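# Lay the towel flat beside the basket, then release

## Task

Get the towel lying flat on the table as a single layer, with at least a finger's width between it and the table edge, at least two fingers' width between it and the basket's rim, and more than a hand's width between it and the column of either arm. The basket must end up upright with all of its base resting on the table, no more than three fingers' width from its starting spot, and turned roughly as it was. Finish by opening the grippers and moving the arms away; anything that stays in place only because the robot is holding it does not count.

## Robot and tools

Robot: two arms, left_arm and right_arm, each ending in a two-finger gripper. Everything is reported and commanded in one scene frame. Its origin sits on the table surface midway between the arms. +z is up, +x points out across the table, and left_arm stands on the +y side. The arm names do not correspond to the left or right of any camera image. The reported hand position can be somewhat off, more so when the arm reaches far.

Gripper geometry: the fingers extend along the gripper's own +z axis and close along its y axis. end_effector_position is the point between the finger pads, roughly 1 cm short of the tips.

The row of numbers: every command uses rows of 16 numbers, one list covering both arms. The first 8 are left_arm: x, y, z in metres, then the orientation quaternion qw, qx, qy, qz (w first), then opening. The next 8 are the same for right_arm. x, y, z and the quaternion are an absolute target pose for that gripper in the scene frame, not an offset. opening runs from -1 (closed) to +1 (fully open, 0.093 m gap). Always give all 16 numbers even when one arm should not move. To hold an arm still, repeat its last reported position and quaternion with the opening it should keep. To keep a gripper's orientation steady, send one fixed quaternion in every row rather than copying a possibly drifted reported value.

Tools:
- execute_actions(actions): a list of up to 15 actions, run in sequence. Each action is a list of up to 15 rows; each row lasts one step of 1/30 s, and if fewer than 15 rows are given the final row repeats to fill the action. An empty list only returns the current state and images. Any target more than 0.6 m from a gripper's current position along one of that gripper's own axes gets the action rejected for both arms; a malformed action, or a first action failing that check against the latest state, rejects the whole call with no motion.
- move(target, speed, blocking): target is one 16-number row as above (absolute poses). Both grippers travel in straight lines and arrive together, over 0.5 to 10 s; longer paths are cut off at 10 s. speed is the path top speed in m/s, 0.002 to 0.5, default 0.25; rotation is capped at twice that in rad/s, taking the shorter way round. Openings are applied at the start. Paths ignore obstacles and the other arm, grippers may lag, wander, or overshoot the speed, especially near full arm extension. Faster contact and targets placed deeper past a contact push harder. With blocking=false you get control back after 0.5 s; until a result shows the move finished, other moves and execute_actions are refused, so use wait or stop.
- wait(seconds): 0 to 10 s; arms keep their last command, a running move continues, and it returns early if the move ends.
- stop(): brakes a running move; braking needs distance, more at high speed. The fingers are not stopped.
- zoom_image(camera, region): enlarges part of the latest image. camera is one of cam_head_left, cam_head_right, cam_high, cam_left_wrist, cam_right_wrist (all 504x504). region is [x0, y0, x1, y1] in pixels, origin top-left, no larger than 504 by 504.
- finished_scene(scene): ends the current scene, given its number; irreversible. Do this only once the towel and basket meet the goal and will stay that way without the robot.

Motion details: each control step clamps the commanded pose to within 70 mm and 16 degrees of the measured pose, then damped inverse kinematics drives the joints; position wins over orientation when both cannot be met. Distant targets may need several actions, and after an action the arm continues only to its last clamped pose. Joint friction can leave the hand up to about 31 mm off, and tiny commanded changes may not move it. Elbows never fully straighten. Joint limits (rad): waist -2.618 to 3.054, shoulder 0 to 3.142, elbow 0 to 3.142, wrist pitch -1.571 to 1.571, wrist yaw -1.571 to 1.571, wrist roll -2.094 to 2.094.

Reading results: the state line lists left_arm | right_arm with position and quat_wxyz. 'Hand target' is the pose the controller is currently driving toward. A 'pose unreachable' line means the clearance check altered or blocked that arm's command. The move line reports the ending: done, off_target, moving, held (a check blocked the last step) or fault; limits=paced means the pose was clipped, limits=held means some steps were blocked and the arm may then jump faster than speed. Distances to each pose are given. grip_measured is the finger motor position on the -1..+1 scale; pads meet near -0.94 and each millimetre of object adds about 0.0208, with a fixed per-gripper bias up to 0.02. It barely shows contact. Sending a value further below the object's width reading squeezes harder, up to about 50-62 N per pad; thin items (under about 5 mm, like cloth) get less force. Keep sending the same closing value to hold. The last joint value per arm is the finger gap in metres.

Cautions: never knock anything off the table. Avoid arm-to-arm contact or pressure. Avoid drops, slips, slams and hard pushes; press gently into the table when pinching cloth. Occasionally a held item gets pulled briefly, so grip firmly. Holding loads heats motors: MOTOR HOT appears at 75 °C, at 90 °C the arm halts for 10 s, at 100 °C it goes limp and falls (OVER-TEMPERATURE FAULT). Release loads when not needed. While you compose a reply, the robot keeps its last command.

Each tool is called after "Request:" as name([rows], argument=value, ...), one row to a line, values as JSON.

## Session

Request:
execute_actions(actions=[])

Scene clock: 0.00 s.
left_arm: end_effector_position=(+0.2371, +0.5256, +0.2241) grip_measured=+1.000 end_effector_quat_wxyz=(-0.280, +0.849, -0.324, +0.309) | right_arm: end_effector_position=(+0.3542, -0.5431, +0.2064) grip_measured=+0.996 end_effector_quat_wxyz=(+0.215, -0.211, +0.953, +0.046)
Joint positions: left_arm=[ 1.072  1.12   1.018 -0.679  0.385 -1.685  0.093] | right_arm=[-0.521  1.949  1.998 -1.411 -0.393 -1.071  0.093]
Joint velocities: left_arm=[-0.002 -0.002 -0.002  0.051 -0.022 -0.037  0.   ] | right_arm=[-0.002  0.002 -0.017 -0.037 -0.022 -0.095  0.   ]
Motor temperatures (°C, as the motors report them): left_arm=[27 28 27 29 29 30] | right_arm=[27 27 30 30 27 31]
Hand target (left_arm): +0.237, +0.526, +0.224; -0.280, +0.849, -0.324, +0.309
Hand target (right_arm): +0.354, -0.543, +0.206; +0.215, -0.211, +0.953, +0.046

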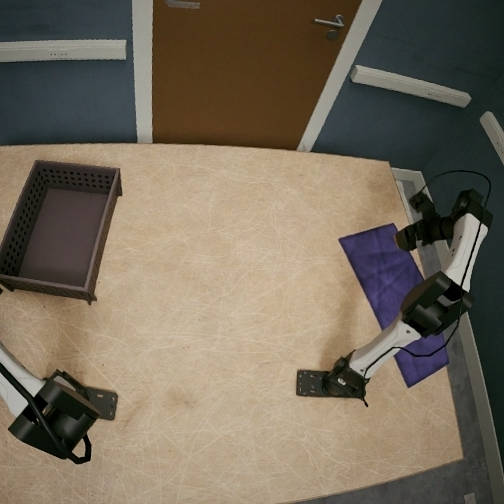

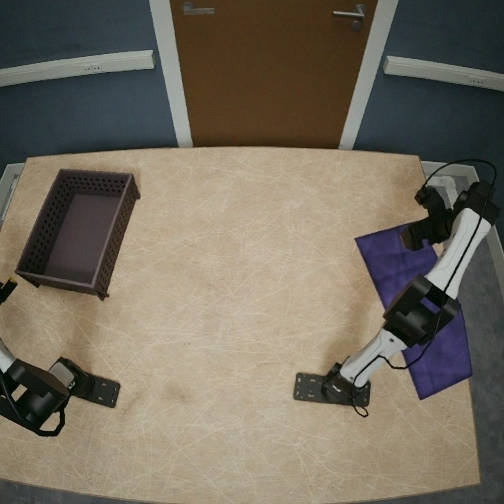

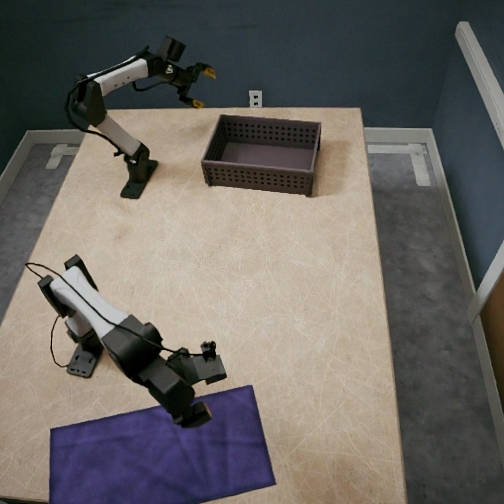

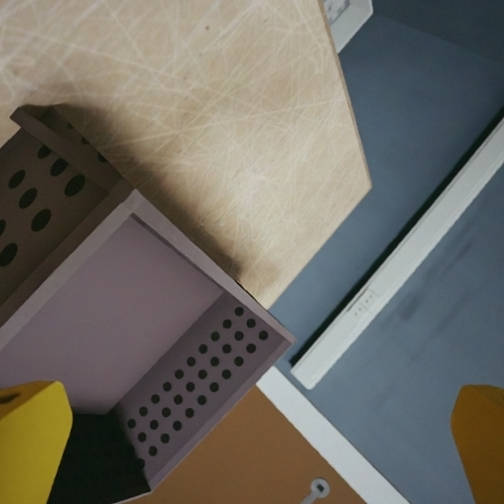

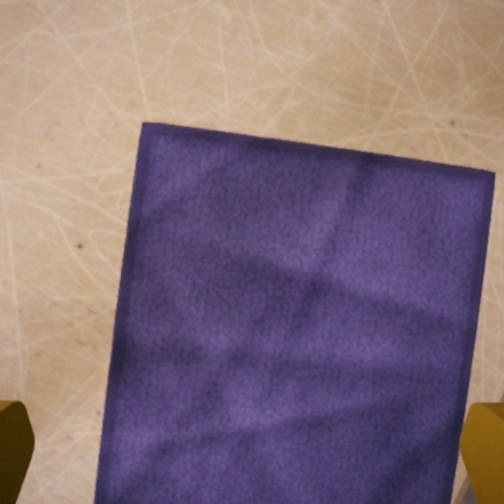

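Request:
move(target=[0.2371,0.5256,0.2241,-0.28,0.849,-0.324,0.309,1, 0.35,-0.15,0.25,0,0,1,0,1])

Request:
zoom_image(camera="cam_head_right", region=[304,180,504,440])

Scene clock: 2.53 s.
left_arm: end_effector_position=(+0.2371, +0.5256, +0.2241) grip_measured=+1.000 end_effector_quat_wxyz=(-0.280, +0.849, -0.324, +0.309) | right_arm: end_effector_position=(+0.3406, -0.1521, +0.2481) grip_measured=+0.996 end_effector_quat_wxyz=(+0.119, -0.009, +0.991, +0.052)
Joint positions: left_arm=[ 1.072  1.12   1.018 -0.679  0.385 -1.685  0.093] | right_arm=[ 0.663  1.903  2.156 -1.563  0.022  0.484  0.093]
Joint velocities: left_arm=[-0.017 -0.012 -0.002  0.007 -0.022 -0.022  0.   ] | right_arm=[ 0.012  0.002  0.027 -0.066 -0.066 -0.007 -0.001]
Motor temperatures (°C, as the motors report them): left_arm=[27 28 28 30 29 30] | right_arm=[27 28 30 31 27 31]
Hand target (left_arm): +0.237, +0.526, +0.224; -0.280, +0.849, -0.324, +0.309
Hand target (right_arm): +0.343, -0.152, +0.249; +0.119, -0.003, +0.992, +0.053
Off the commanded pose (left_arm): 0.000 m, 0 deg.
Off the commanded pose (right_arm): 0.010 m, 15 deg; orientation clipped at the last step of the last action.
joint sent to its limit (right arm) — the command would take joint 4 (wrist pitch) past its lower limit, so that joint was sent only as far as its limit.
move: off_target (right_arm); limits=paced

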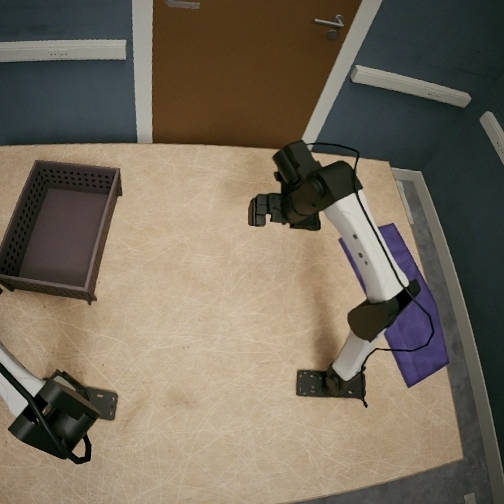

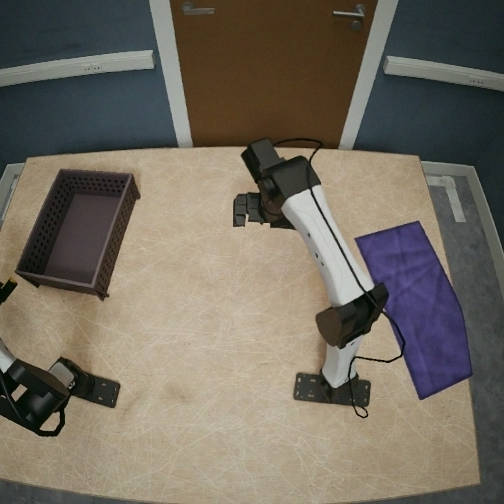

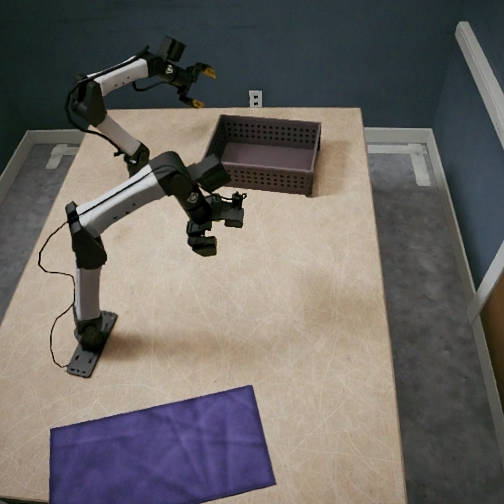

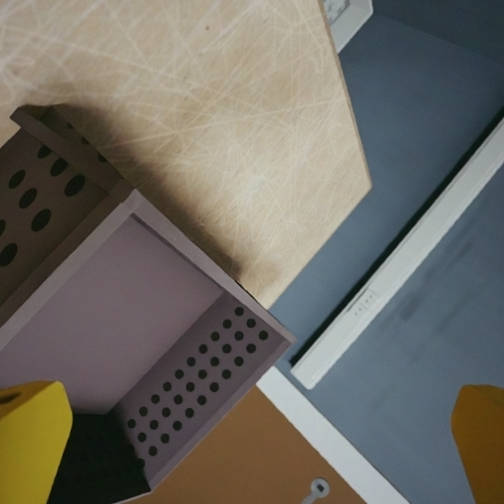

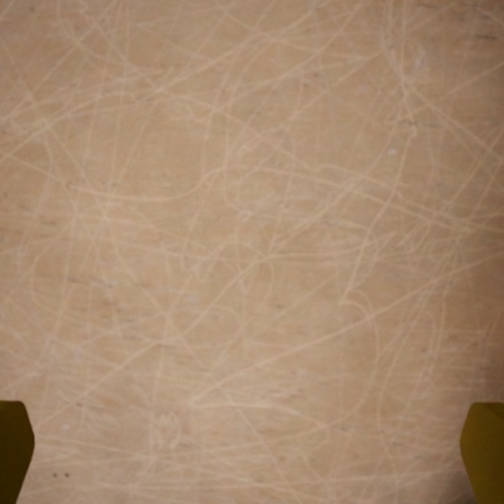

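Region (304, 180, 504, 440) of cam_head_right's 504x504 image, scaled by 1.938, with more detail than that image has; it fills the left 388 columns of this view, and the rest is white.

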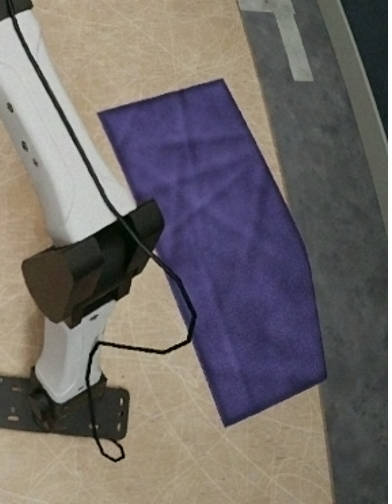

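Request:
zoom_image(camera="cam_high", region=[20,350,320,504])

Request:
move(target=[0.2371,0.5256,0.2241,-0.28,0.849,-0.324,0.309,1, 0.25,-0.55,0.27,0,0,1,0,1])

Region (20, 350, 320, 504) of cam_high's 504x504 image, scaled by 1.680, with more detail than that image has; it fills the top 259 rows of this view, and the rest is white.

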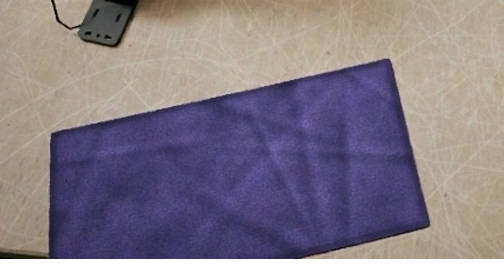

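Scene clock: 5.07 s.
left_arm: end_effector_position=(+0.2371, +0.5256, +0.2241) grip_measured=+1.000 end_effector_quat_wxyz=(-0.280, +0.849, -0.324, +0.309) | right_arm: end_effector_position=(+0.2556, -0.5464, +0.2669) grip_measured=+0.996 end_effector_quat_wxyz=(+0.121, +0.008, +0.990, -0.068)
Joint positions: left_arm=[ 1.072  1.12   1.018 -0.679  0.385 -1.685  0.093] | right_arm=[-0.545  1.673  1.947 -1.571 -0.048 -0.678  0.093]
Joint velocities: left_arm=[ 0.002  0.002 -0.002  0.007 -0.051  0.037  0.   ] | right_arm=[-0.007 -0.007  0.007 -0.007 -0.066 -0.007 -0.   ]
Motor temperatures (°C, as the motors report them): left_arm=[27 29 28 31 29 30] | right_arm=[27 28 30 31 27 31]
Hand target (left_arm): +0.237, +0.526, +0.224; -0.280, +0.849, -0.324, +0.309
Hand target (right_arm): +0.258, -0.550, +0.270; +0.121, +0.004, +0.990, -0.076
Off the commanded pose (left_arm): 0.000 m, 0 deg.
Off the commanded pose (right_arm): 0.007 m, 16 deg; orientation clipped at the last step of the last action.
joint sent to its limit (right arm) — the command would take joint 4 (wrist pitch) past its lower limit, so that joint was sent only as far as its limit.
move: off_target (right_arm); limits=paced

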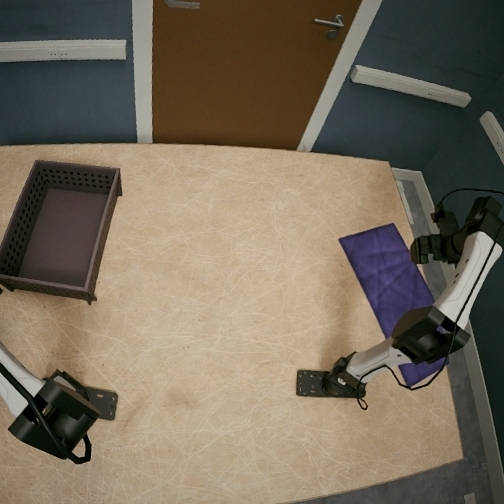

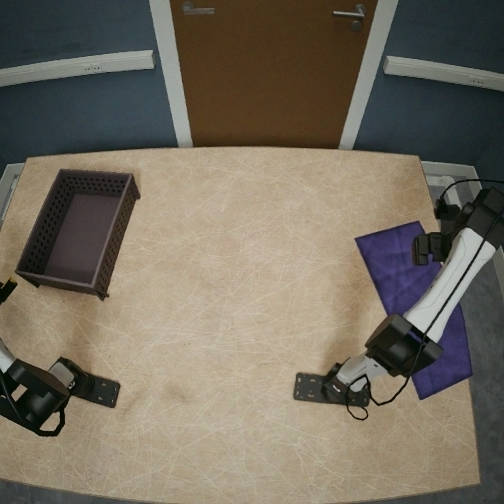

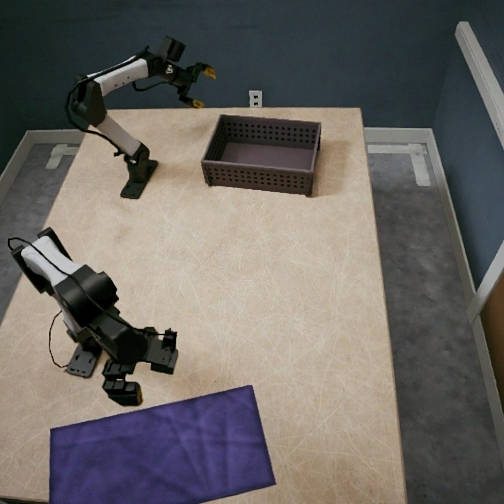

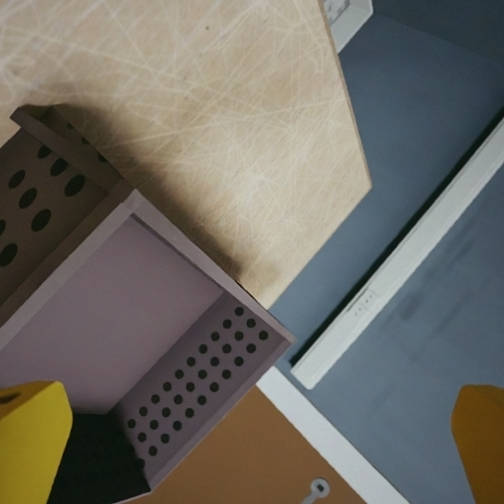

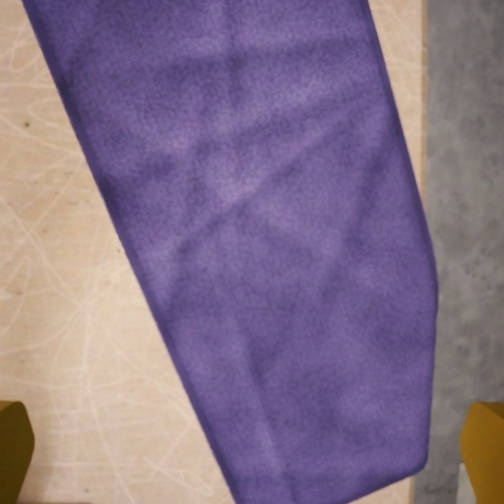

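Request:
move(target=[0.2371,0.5256,0.2241,-0.28,0.849,-0.324,0.309,1, 0.36,-0.40,0.12,0.1,0,0.995,0,1])

Scene clock: 7.10 s.
left_arm: end_effector_position=(+0.2371, +0.5256, +0.2241) grip_measured=+1.000 end_effector_quat_wxyz=(-0.280, +0.849, -0.324, +0.309) | right_arm: end_effector_position=(+0.3552, -0.3988, +0.1277) grip_measured=+0.996 end_effector_quat_wxyz=(+0.104, -0.002, +0.995, -0.003)
Joint positions: left_arm=[ 1.072  1.12   1.018 -0.679  0.385 -1.685  0.093] | right_arm=[-0.025  1.73   1.454 -1.089 -0.031 -0.183  0.093]
Joint velocities: left_arm=[-0.002  0.007  0.022 -0.007  0.007 -0.007  0.   ] | right_arm=[ 0.022  0.007 -0.012 -0.037  0.022  0.037  0.   ]
Motor temperatures (°C, as the motors report them): left_arm=[27 29 29 31 29 30] | right_arm=[27 29 31 31 27 31]
Hand target (left_arm): +0.237, +0.526, +0.224; -0.280, +0.849, -0.324, +0.309
Hand target (right_arm): +0.353, -0.398, +0.120; +0.096, -0.001, +0.995, -0.006
Off the commanded pose (left_arm): 0.000 m, 0 deg.
Off the commanded pose (right_arm): 0.009 m, 1 deg.
move: done

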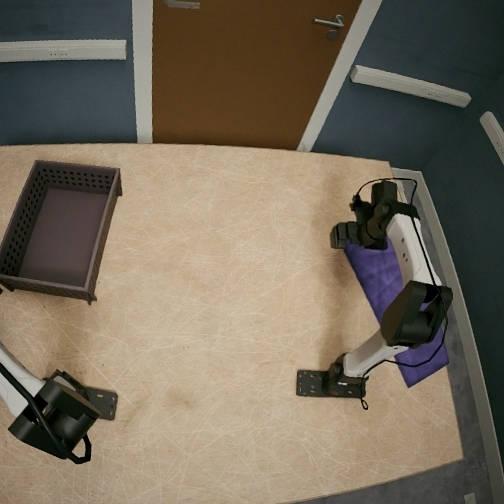

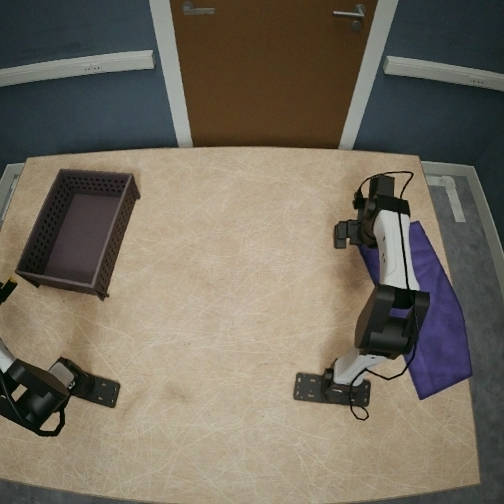

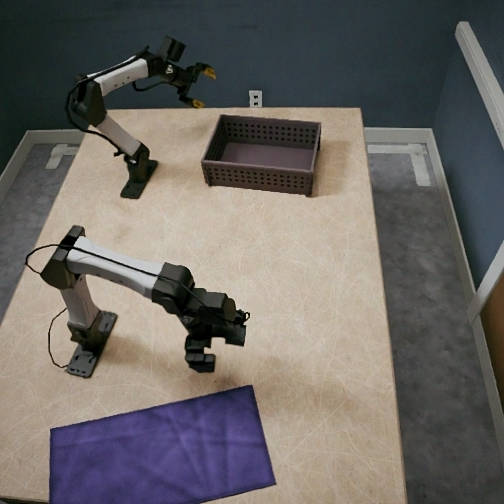

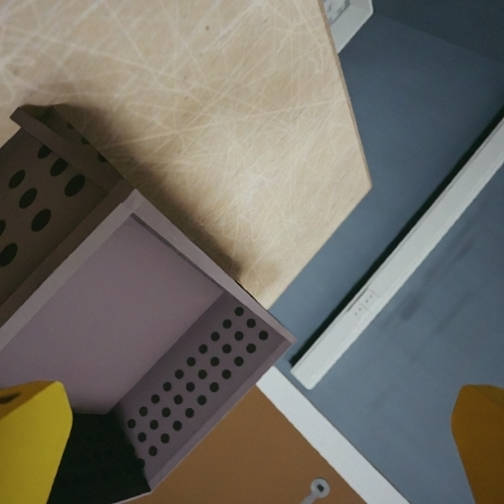

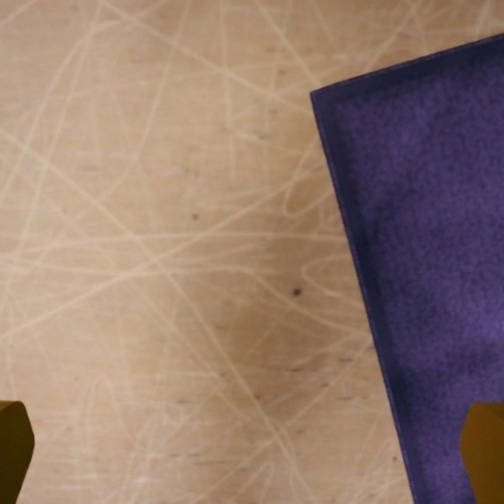

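Request:
move(target=[0.2371,0.5256,0.2241,-0.28,0.849,-0.324,0.309,1, 0.46,-0.52,0.07,0,0.6,0.8,0,1])

Scene clock: 10.67 s.
left_arm: end_effector_position=(+0.2371, +0.5256, +0.2241) grip_measured=+1.000 end_effector_quat_wxyz=(-0.280, +0.849, -0.324, +0.309) | right_arm: end_effector_position=(+0.4632, -0.5135, +0.0703) grip_measured=+0.996 end_effector_quat_wxyz=(+0.014, +0.594, +0.805, +0.006)
Joint positions: left_arm=[ 1.072  1.12   1.018 -0.679  0.385 -1.685  0.093] | right_arm=[-0.203  2.608  2.628 -1.561 -0.003  0.911  0.093]
Joint velocities: left_arm=[ 0.002 -0.012 -0.002 -0.051  0.081 -0.066  0.   ] | right_arm=[ 0.002 -0.007 -0.012  0.022  0.007 -0.007 -0.001]
Motor temperatures (°C, as the motors report them): left_arm=[27 29 30 32 29 30] | right_arm=[27 30 31 31 27 31]
Hand target (left_arm): +0.237, +0.526, +0.224; -0.280, +0.849, -0.324, +0.309
Hand target (right_arm): +0.462, -0.518, +0.069; +0.012, +0.601, +0.799, +0.007
Off the commanded pose (left_arm): 0.000 m, 0 deg.
Off the commanded pose (right_arm): 0.007 m, 2 deg.
joint sent to its limit (right arm) — the command would take joint 4 (wrist pitch) past its lower limit, so that joint was sent only as far as its limit.
move: done

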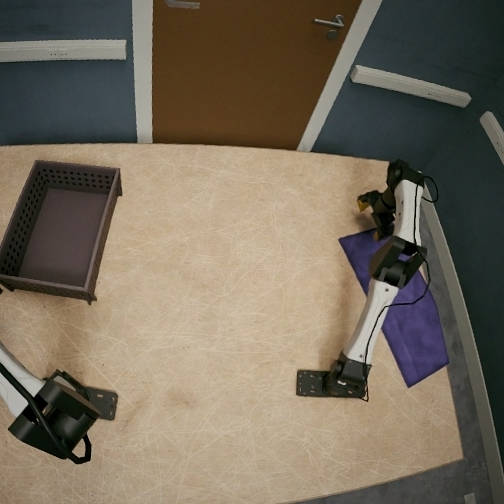

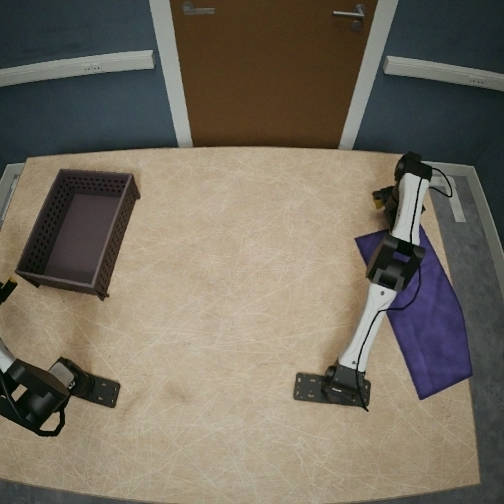

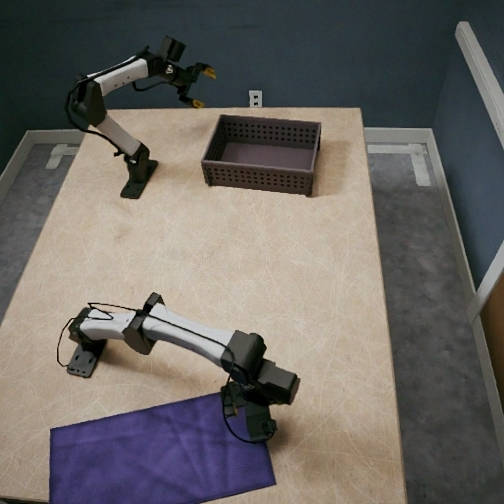

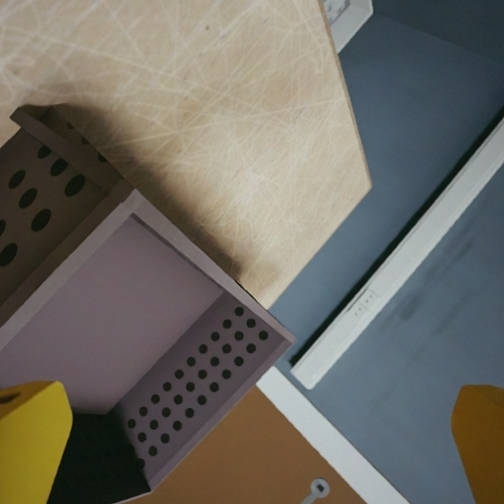

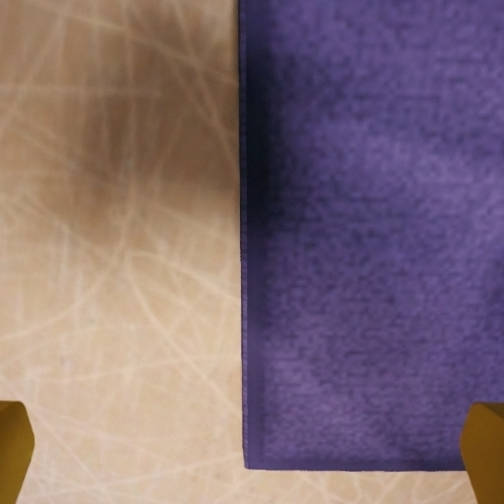

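Request:
move(target=[0.2371,0.5256,0.2241,-0.28,0.849,-0.324,0.309,1, 0.475,-0.57,0.03,0,0.6,0.8,0,1], speed=0.1)

Scene clock: 11.97 s.
left_arm: end_effector_position=(+0.2371, +0.5256, +0.2241) grip_measured=+1.000 end_effector_quat_wxyz=(-0.280, +0.849, -0.324, +0.309) | right_arm: end_effector_position=(+0.4709, -0.5630, +0.0294) grip_measured=+0.996 end_effector_quat_wxyz=(+0.027, +0.600, +0.800, +0.007)
Joint positions: left_arm=[ 1.072  1.12   1.018 -0.679  0.385 -1.685  0.093] | right_arm=[-0.286  2.792  2.823 -1.545 -0.003  0.844  0.093]
Joint velocities: left_arm=[ 0.012  0.002  0.002 -0.037 -0.037 -0.037  0.   ] | right_arm=[ 0.002  0.002 -0.022  0.081  0.022 -0.081  0.001]
Motor temperatures (°C, as the motors report them): left_arm=[27 29 30 33 29 30] | right_arm=[27 31 32 31 27 31]
Hand target (left_arm): +0.237, +0.526, +0.224; -0.280, +0.849, -0.324, +0.309
Hand target (right_arm): +0.475, -0.569, +0.029; +0.040, +0.599, +0.799, +0.009
Off the commanded pose (left_arm): 0.000 m, 0 deg.
Off the commanded pose (right_arm): 0.008 m, 3 deg.
elbow stopped short (right arm): the move would have taken joint 3 (elbow) straighter than the controller allows; a more bent joint 3 avoids this.
move: off_target (right_arm)

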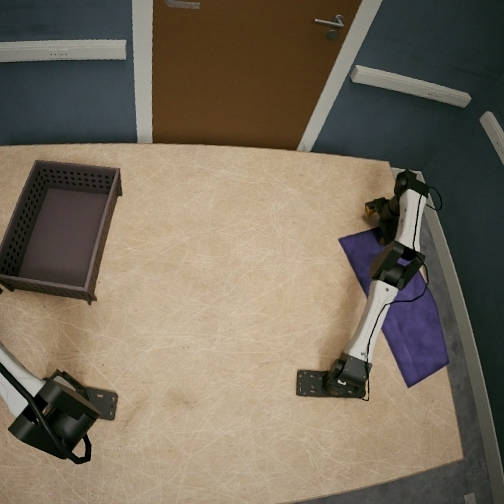

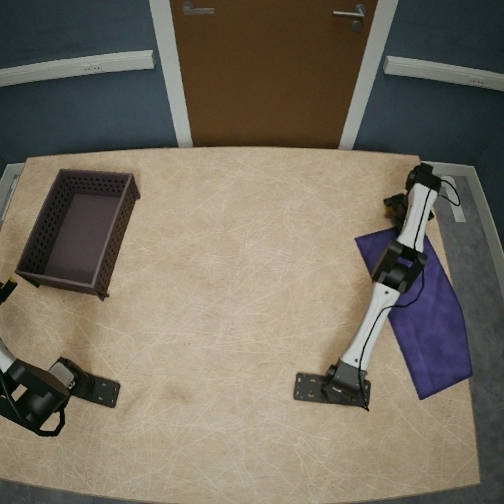

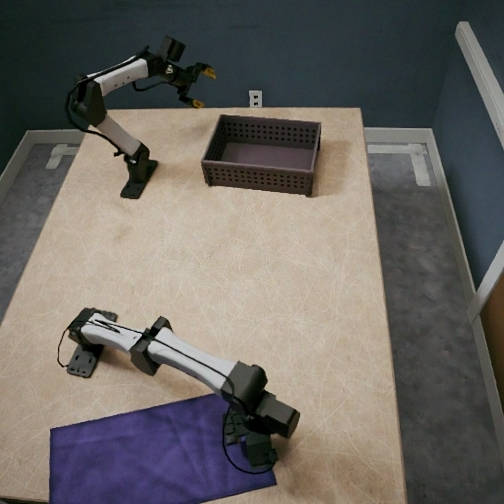

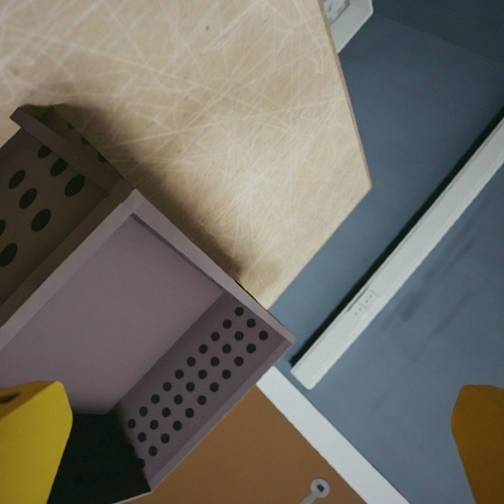

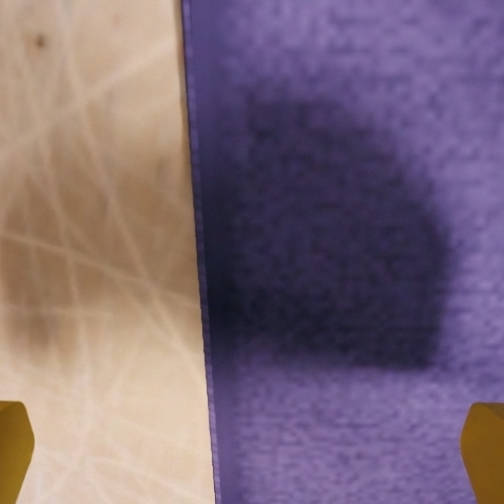

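Request:
move(target=[0.2371,0.5256,0.2241,-0.28,0.849,-0.324,0.309,1, 0.465,-0.56,0.008,0,0.6,0.8,0,1], speed=0.05)

Request:
move(target=[0.2371,0.5256,0.2241,-0.28,0.849,-0.324,0.309,1, 0.465,-0.56,0.008,0,0.6,0.8,0,-1])

Request:
move(target=[0.2371,0.5256,0.2241,-0.28,0.849,-0.324,0.309,1, 0.45,-0.45,0.04,0,0.6,0.8,0,-1], speed=0.1)

Scene clock: 13.13 s.
left_arm: end_effector_position=(+0.2371, +0.5256, +0.2241) grip_measured=+1.000 end_effector_quat_wxyz=(-0.280, +0.849, -0.324, +0.309) | right_arm: end_effector_position=(+0.4683, -0.5617, +0.0157) grip_measured=+0.996 end_effector_quat_wxyz=(+0.013, +0.600, +0.800, +0.004)
Joint positions: left_arm=[ 1.072  1.12   1.018 -0.679  0.385 -1.685  0.093] | right_arm=[-0.286  2.819  2.823 -1.547 -0.003  0.843  0.093]
Joint velocities: left_arm=[-0.002  0.002  0.012 -0.007  0.022 -0.007  0.   ] | right_arm=[-0.022 -0.002 -0.012  0.037  0.066  0.022 -0.001]
Motor temperatures (°C, as the motors report them): left_arm=[27 29 30 33 29 30] | right_arm=[27 31 32 31 27 31]
Hand target (left_arm): +0.237, +0.526, +0.224; -0.280, +0.849, -0.324, +0.309
Hand target (right_arm): +0.464, -0.560, +0.008; +0.001, +0.600, +0.800, +0.000
Off the commanded pose (left_arm): 0.000 m, 0 deg.
Off the commanded pose (right_arm): 0.009 m, 2 deg.
move: done

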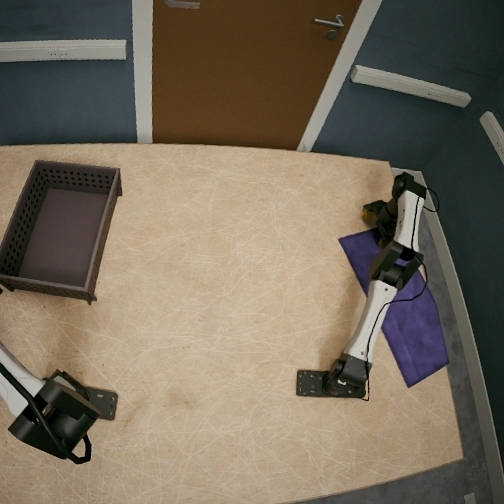

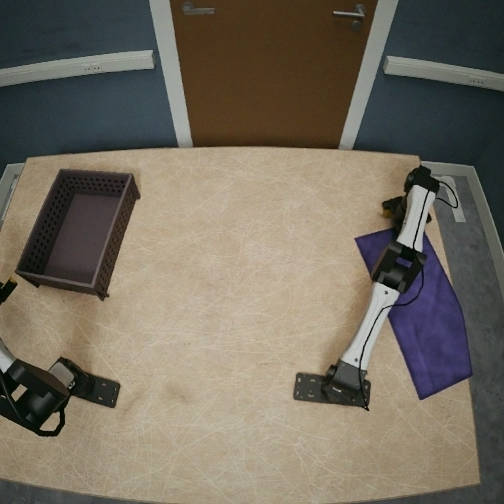

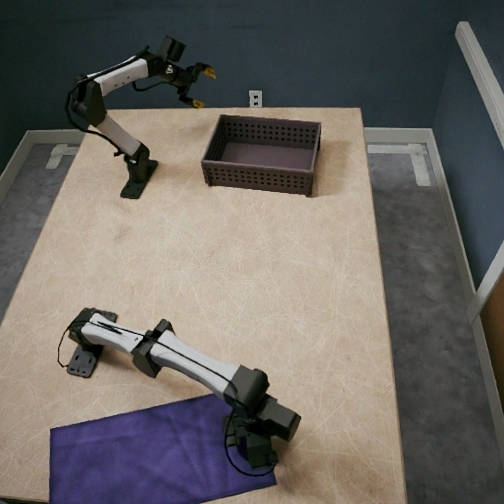

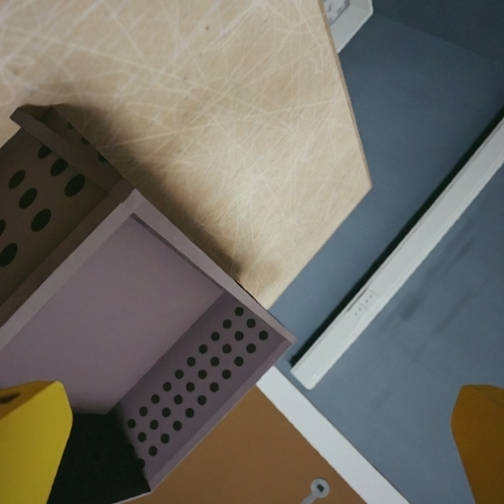

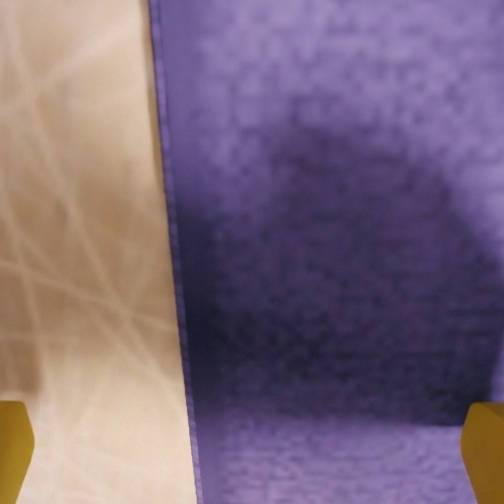

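Scene clock: 13.83 s.
left_arm: end_effector_position=(+0.2371, +0.5256, +0.2241) grip_measured=+1.000 end_effector_quat_wxyz=(-0.280, +0.849, -0.324, +0.309) | right_arm: end_effector_position=(+0.4682, -0.5617, +0.0157) grip_measured=-0.997 end_effector_quat_wxyz=(+0.013, +0.600, +0.800, +0.004)
Joint positions: left_arm=[ 1.072  1.12   1.018 -0.679  0.385 -1.685  0.093] | right_arm=[-0.286  2.819  2.823 -1.548 -0.003  0.843  0.   ]
Joint velocities: left_arm=[ 0.002 -0.012 -0.002  0.037  0.037 -0.037  0.   ] | right_arm=[-0.012 -0.007 -0.032 -0.022  0.051  0.095  0.   ]
Motor temperatures (°C, as the motors report them): left_arm=[27 29 30 33 29 30] | right_arm=[27 32 32 31 27 31]
Hand target (left_arm): +0.237, +0.526, +0.224; -0.280, +0.849, -0.324, +0.309
Hand target (right_arm): +0.465, -0.560, +0.008; +0.001, +0.600, +0.800, +0.000
Off the commanded pose (left_arm): 0.000 m, 0 deg.
Off the commanded pose (right_arm): 0.009 m, 2 deg.
move: done

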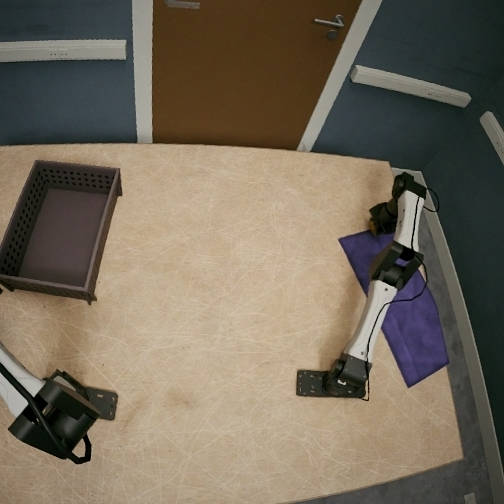

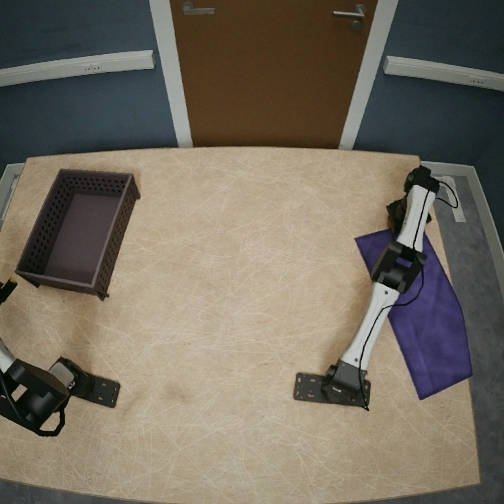

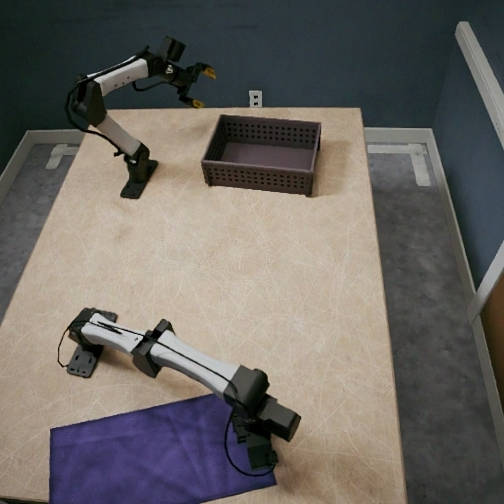

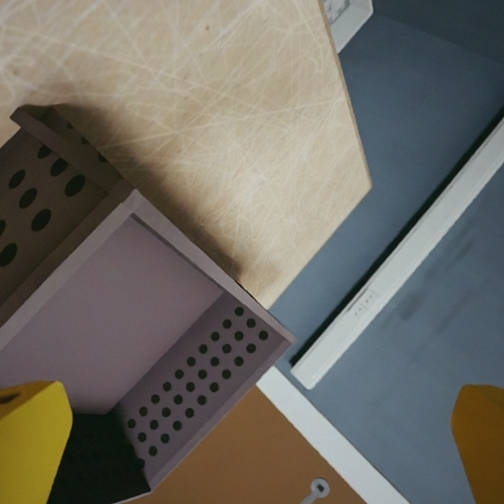

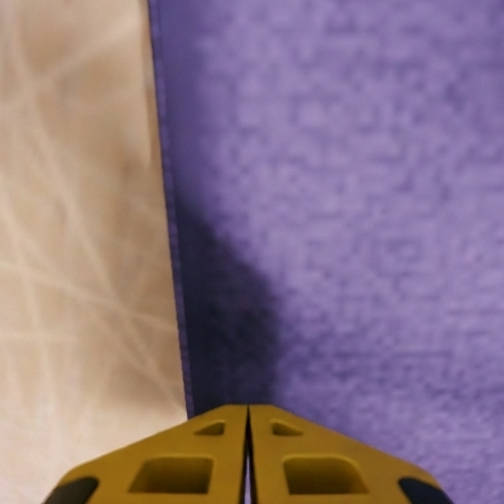

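Scene clock: 15.37 s.
left_arm: end_effector_position=(+0.2371, +0.5256, +0.2241) grip_measured=+1.000 end_effector_quat_wxyz=(-0.280, +0.849, -0.324, +0.309) | right_arm: end_effector_position=(+0.4489, -0.4520, +0.0403) grip_measured=-0.997 end_effector_quat_wxyz=(-0.003, +0.598, +0.801, +0.000)
Joint positions: left_arm=[ 1.072  1.12   1.018 -0.679  0.385 -1.685  0.093] | right_arm=[-0.09   2.404  2.131 -1.303 -0.003  1.035  0.   ]
Joint velocities: left_arm=[-0.007  0.012  0.002 -0.007  0.037 -0.051  0.   ] | right_arm=[ 0.002 -0.007  0.007 -0.022  0.007 -0.022  0.   ]
Motor temperatures (°C, as the motors report them): left_arm=[27 29 31 33 29 30] | right_arm=[27 33 32 31 27 31]
Hand target (left_arm): +0.237, +0.526, +0.224; -0.280, +0.849, -0.324, +0.309
Hand target (right_arm): +0.447, -0.451, +0.041; -0.000, +0.600, +0.800, -0.003
Off the commanded pose (left_arm): 0.000 m, 0 deg.
Off the commanded pose (right_arm): 0.002 m, 0 deg.
move: done

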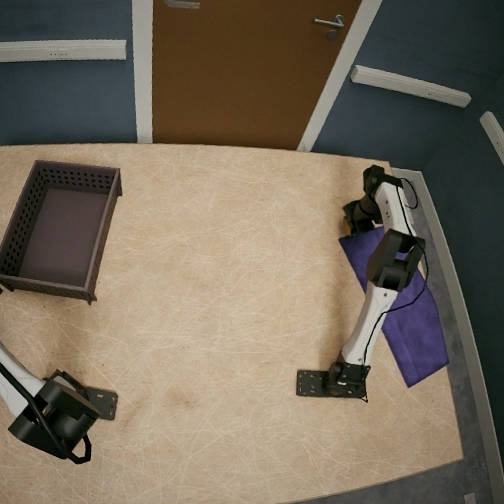

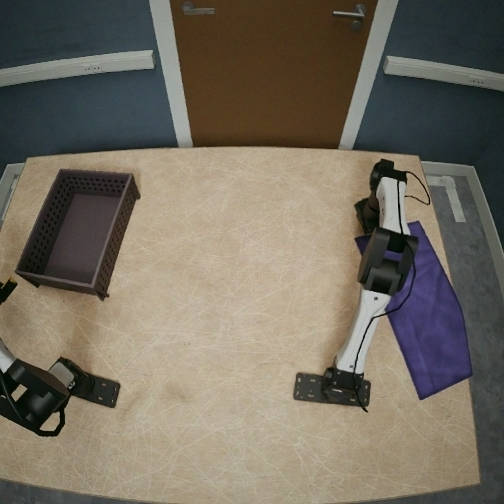

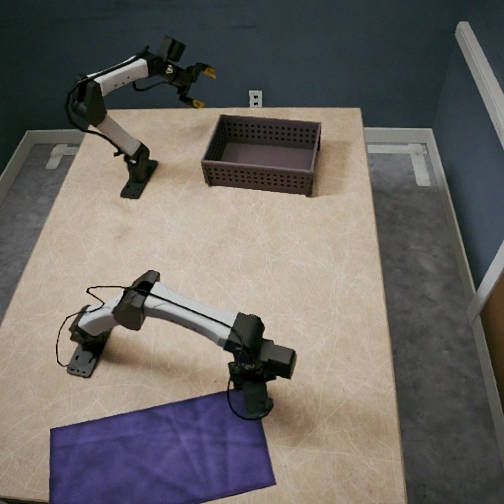

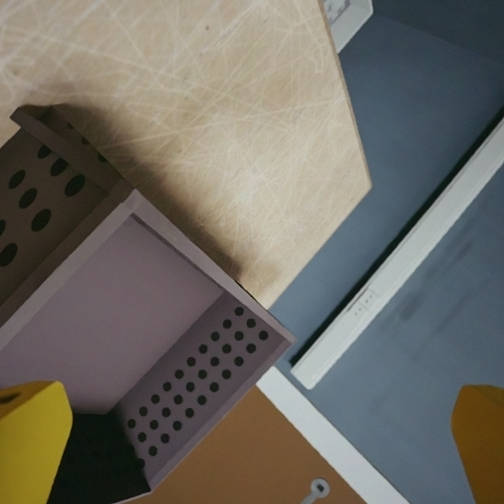

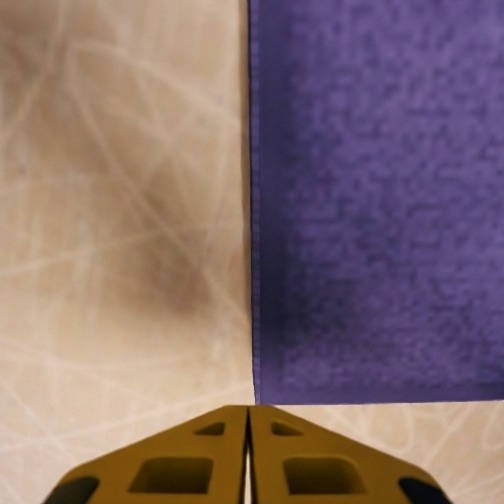

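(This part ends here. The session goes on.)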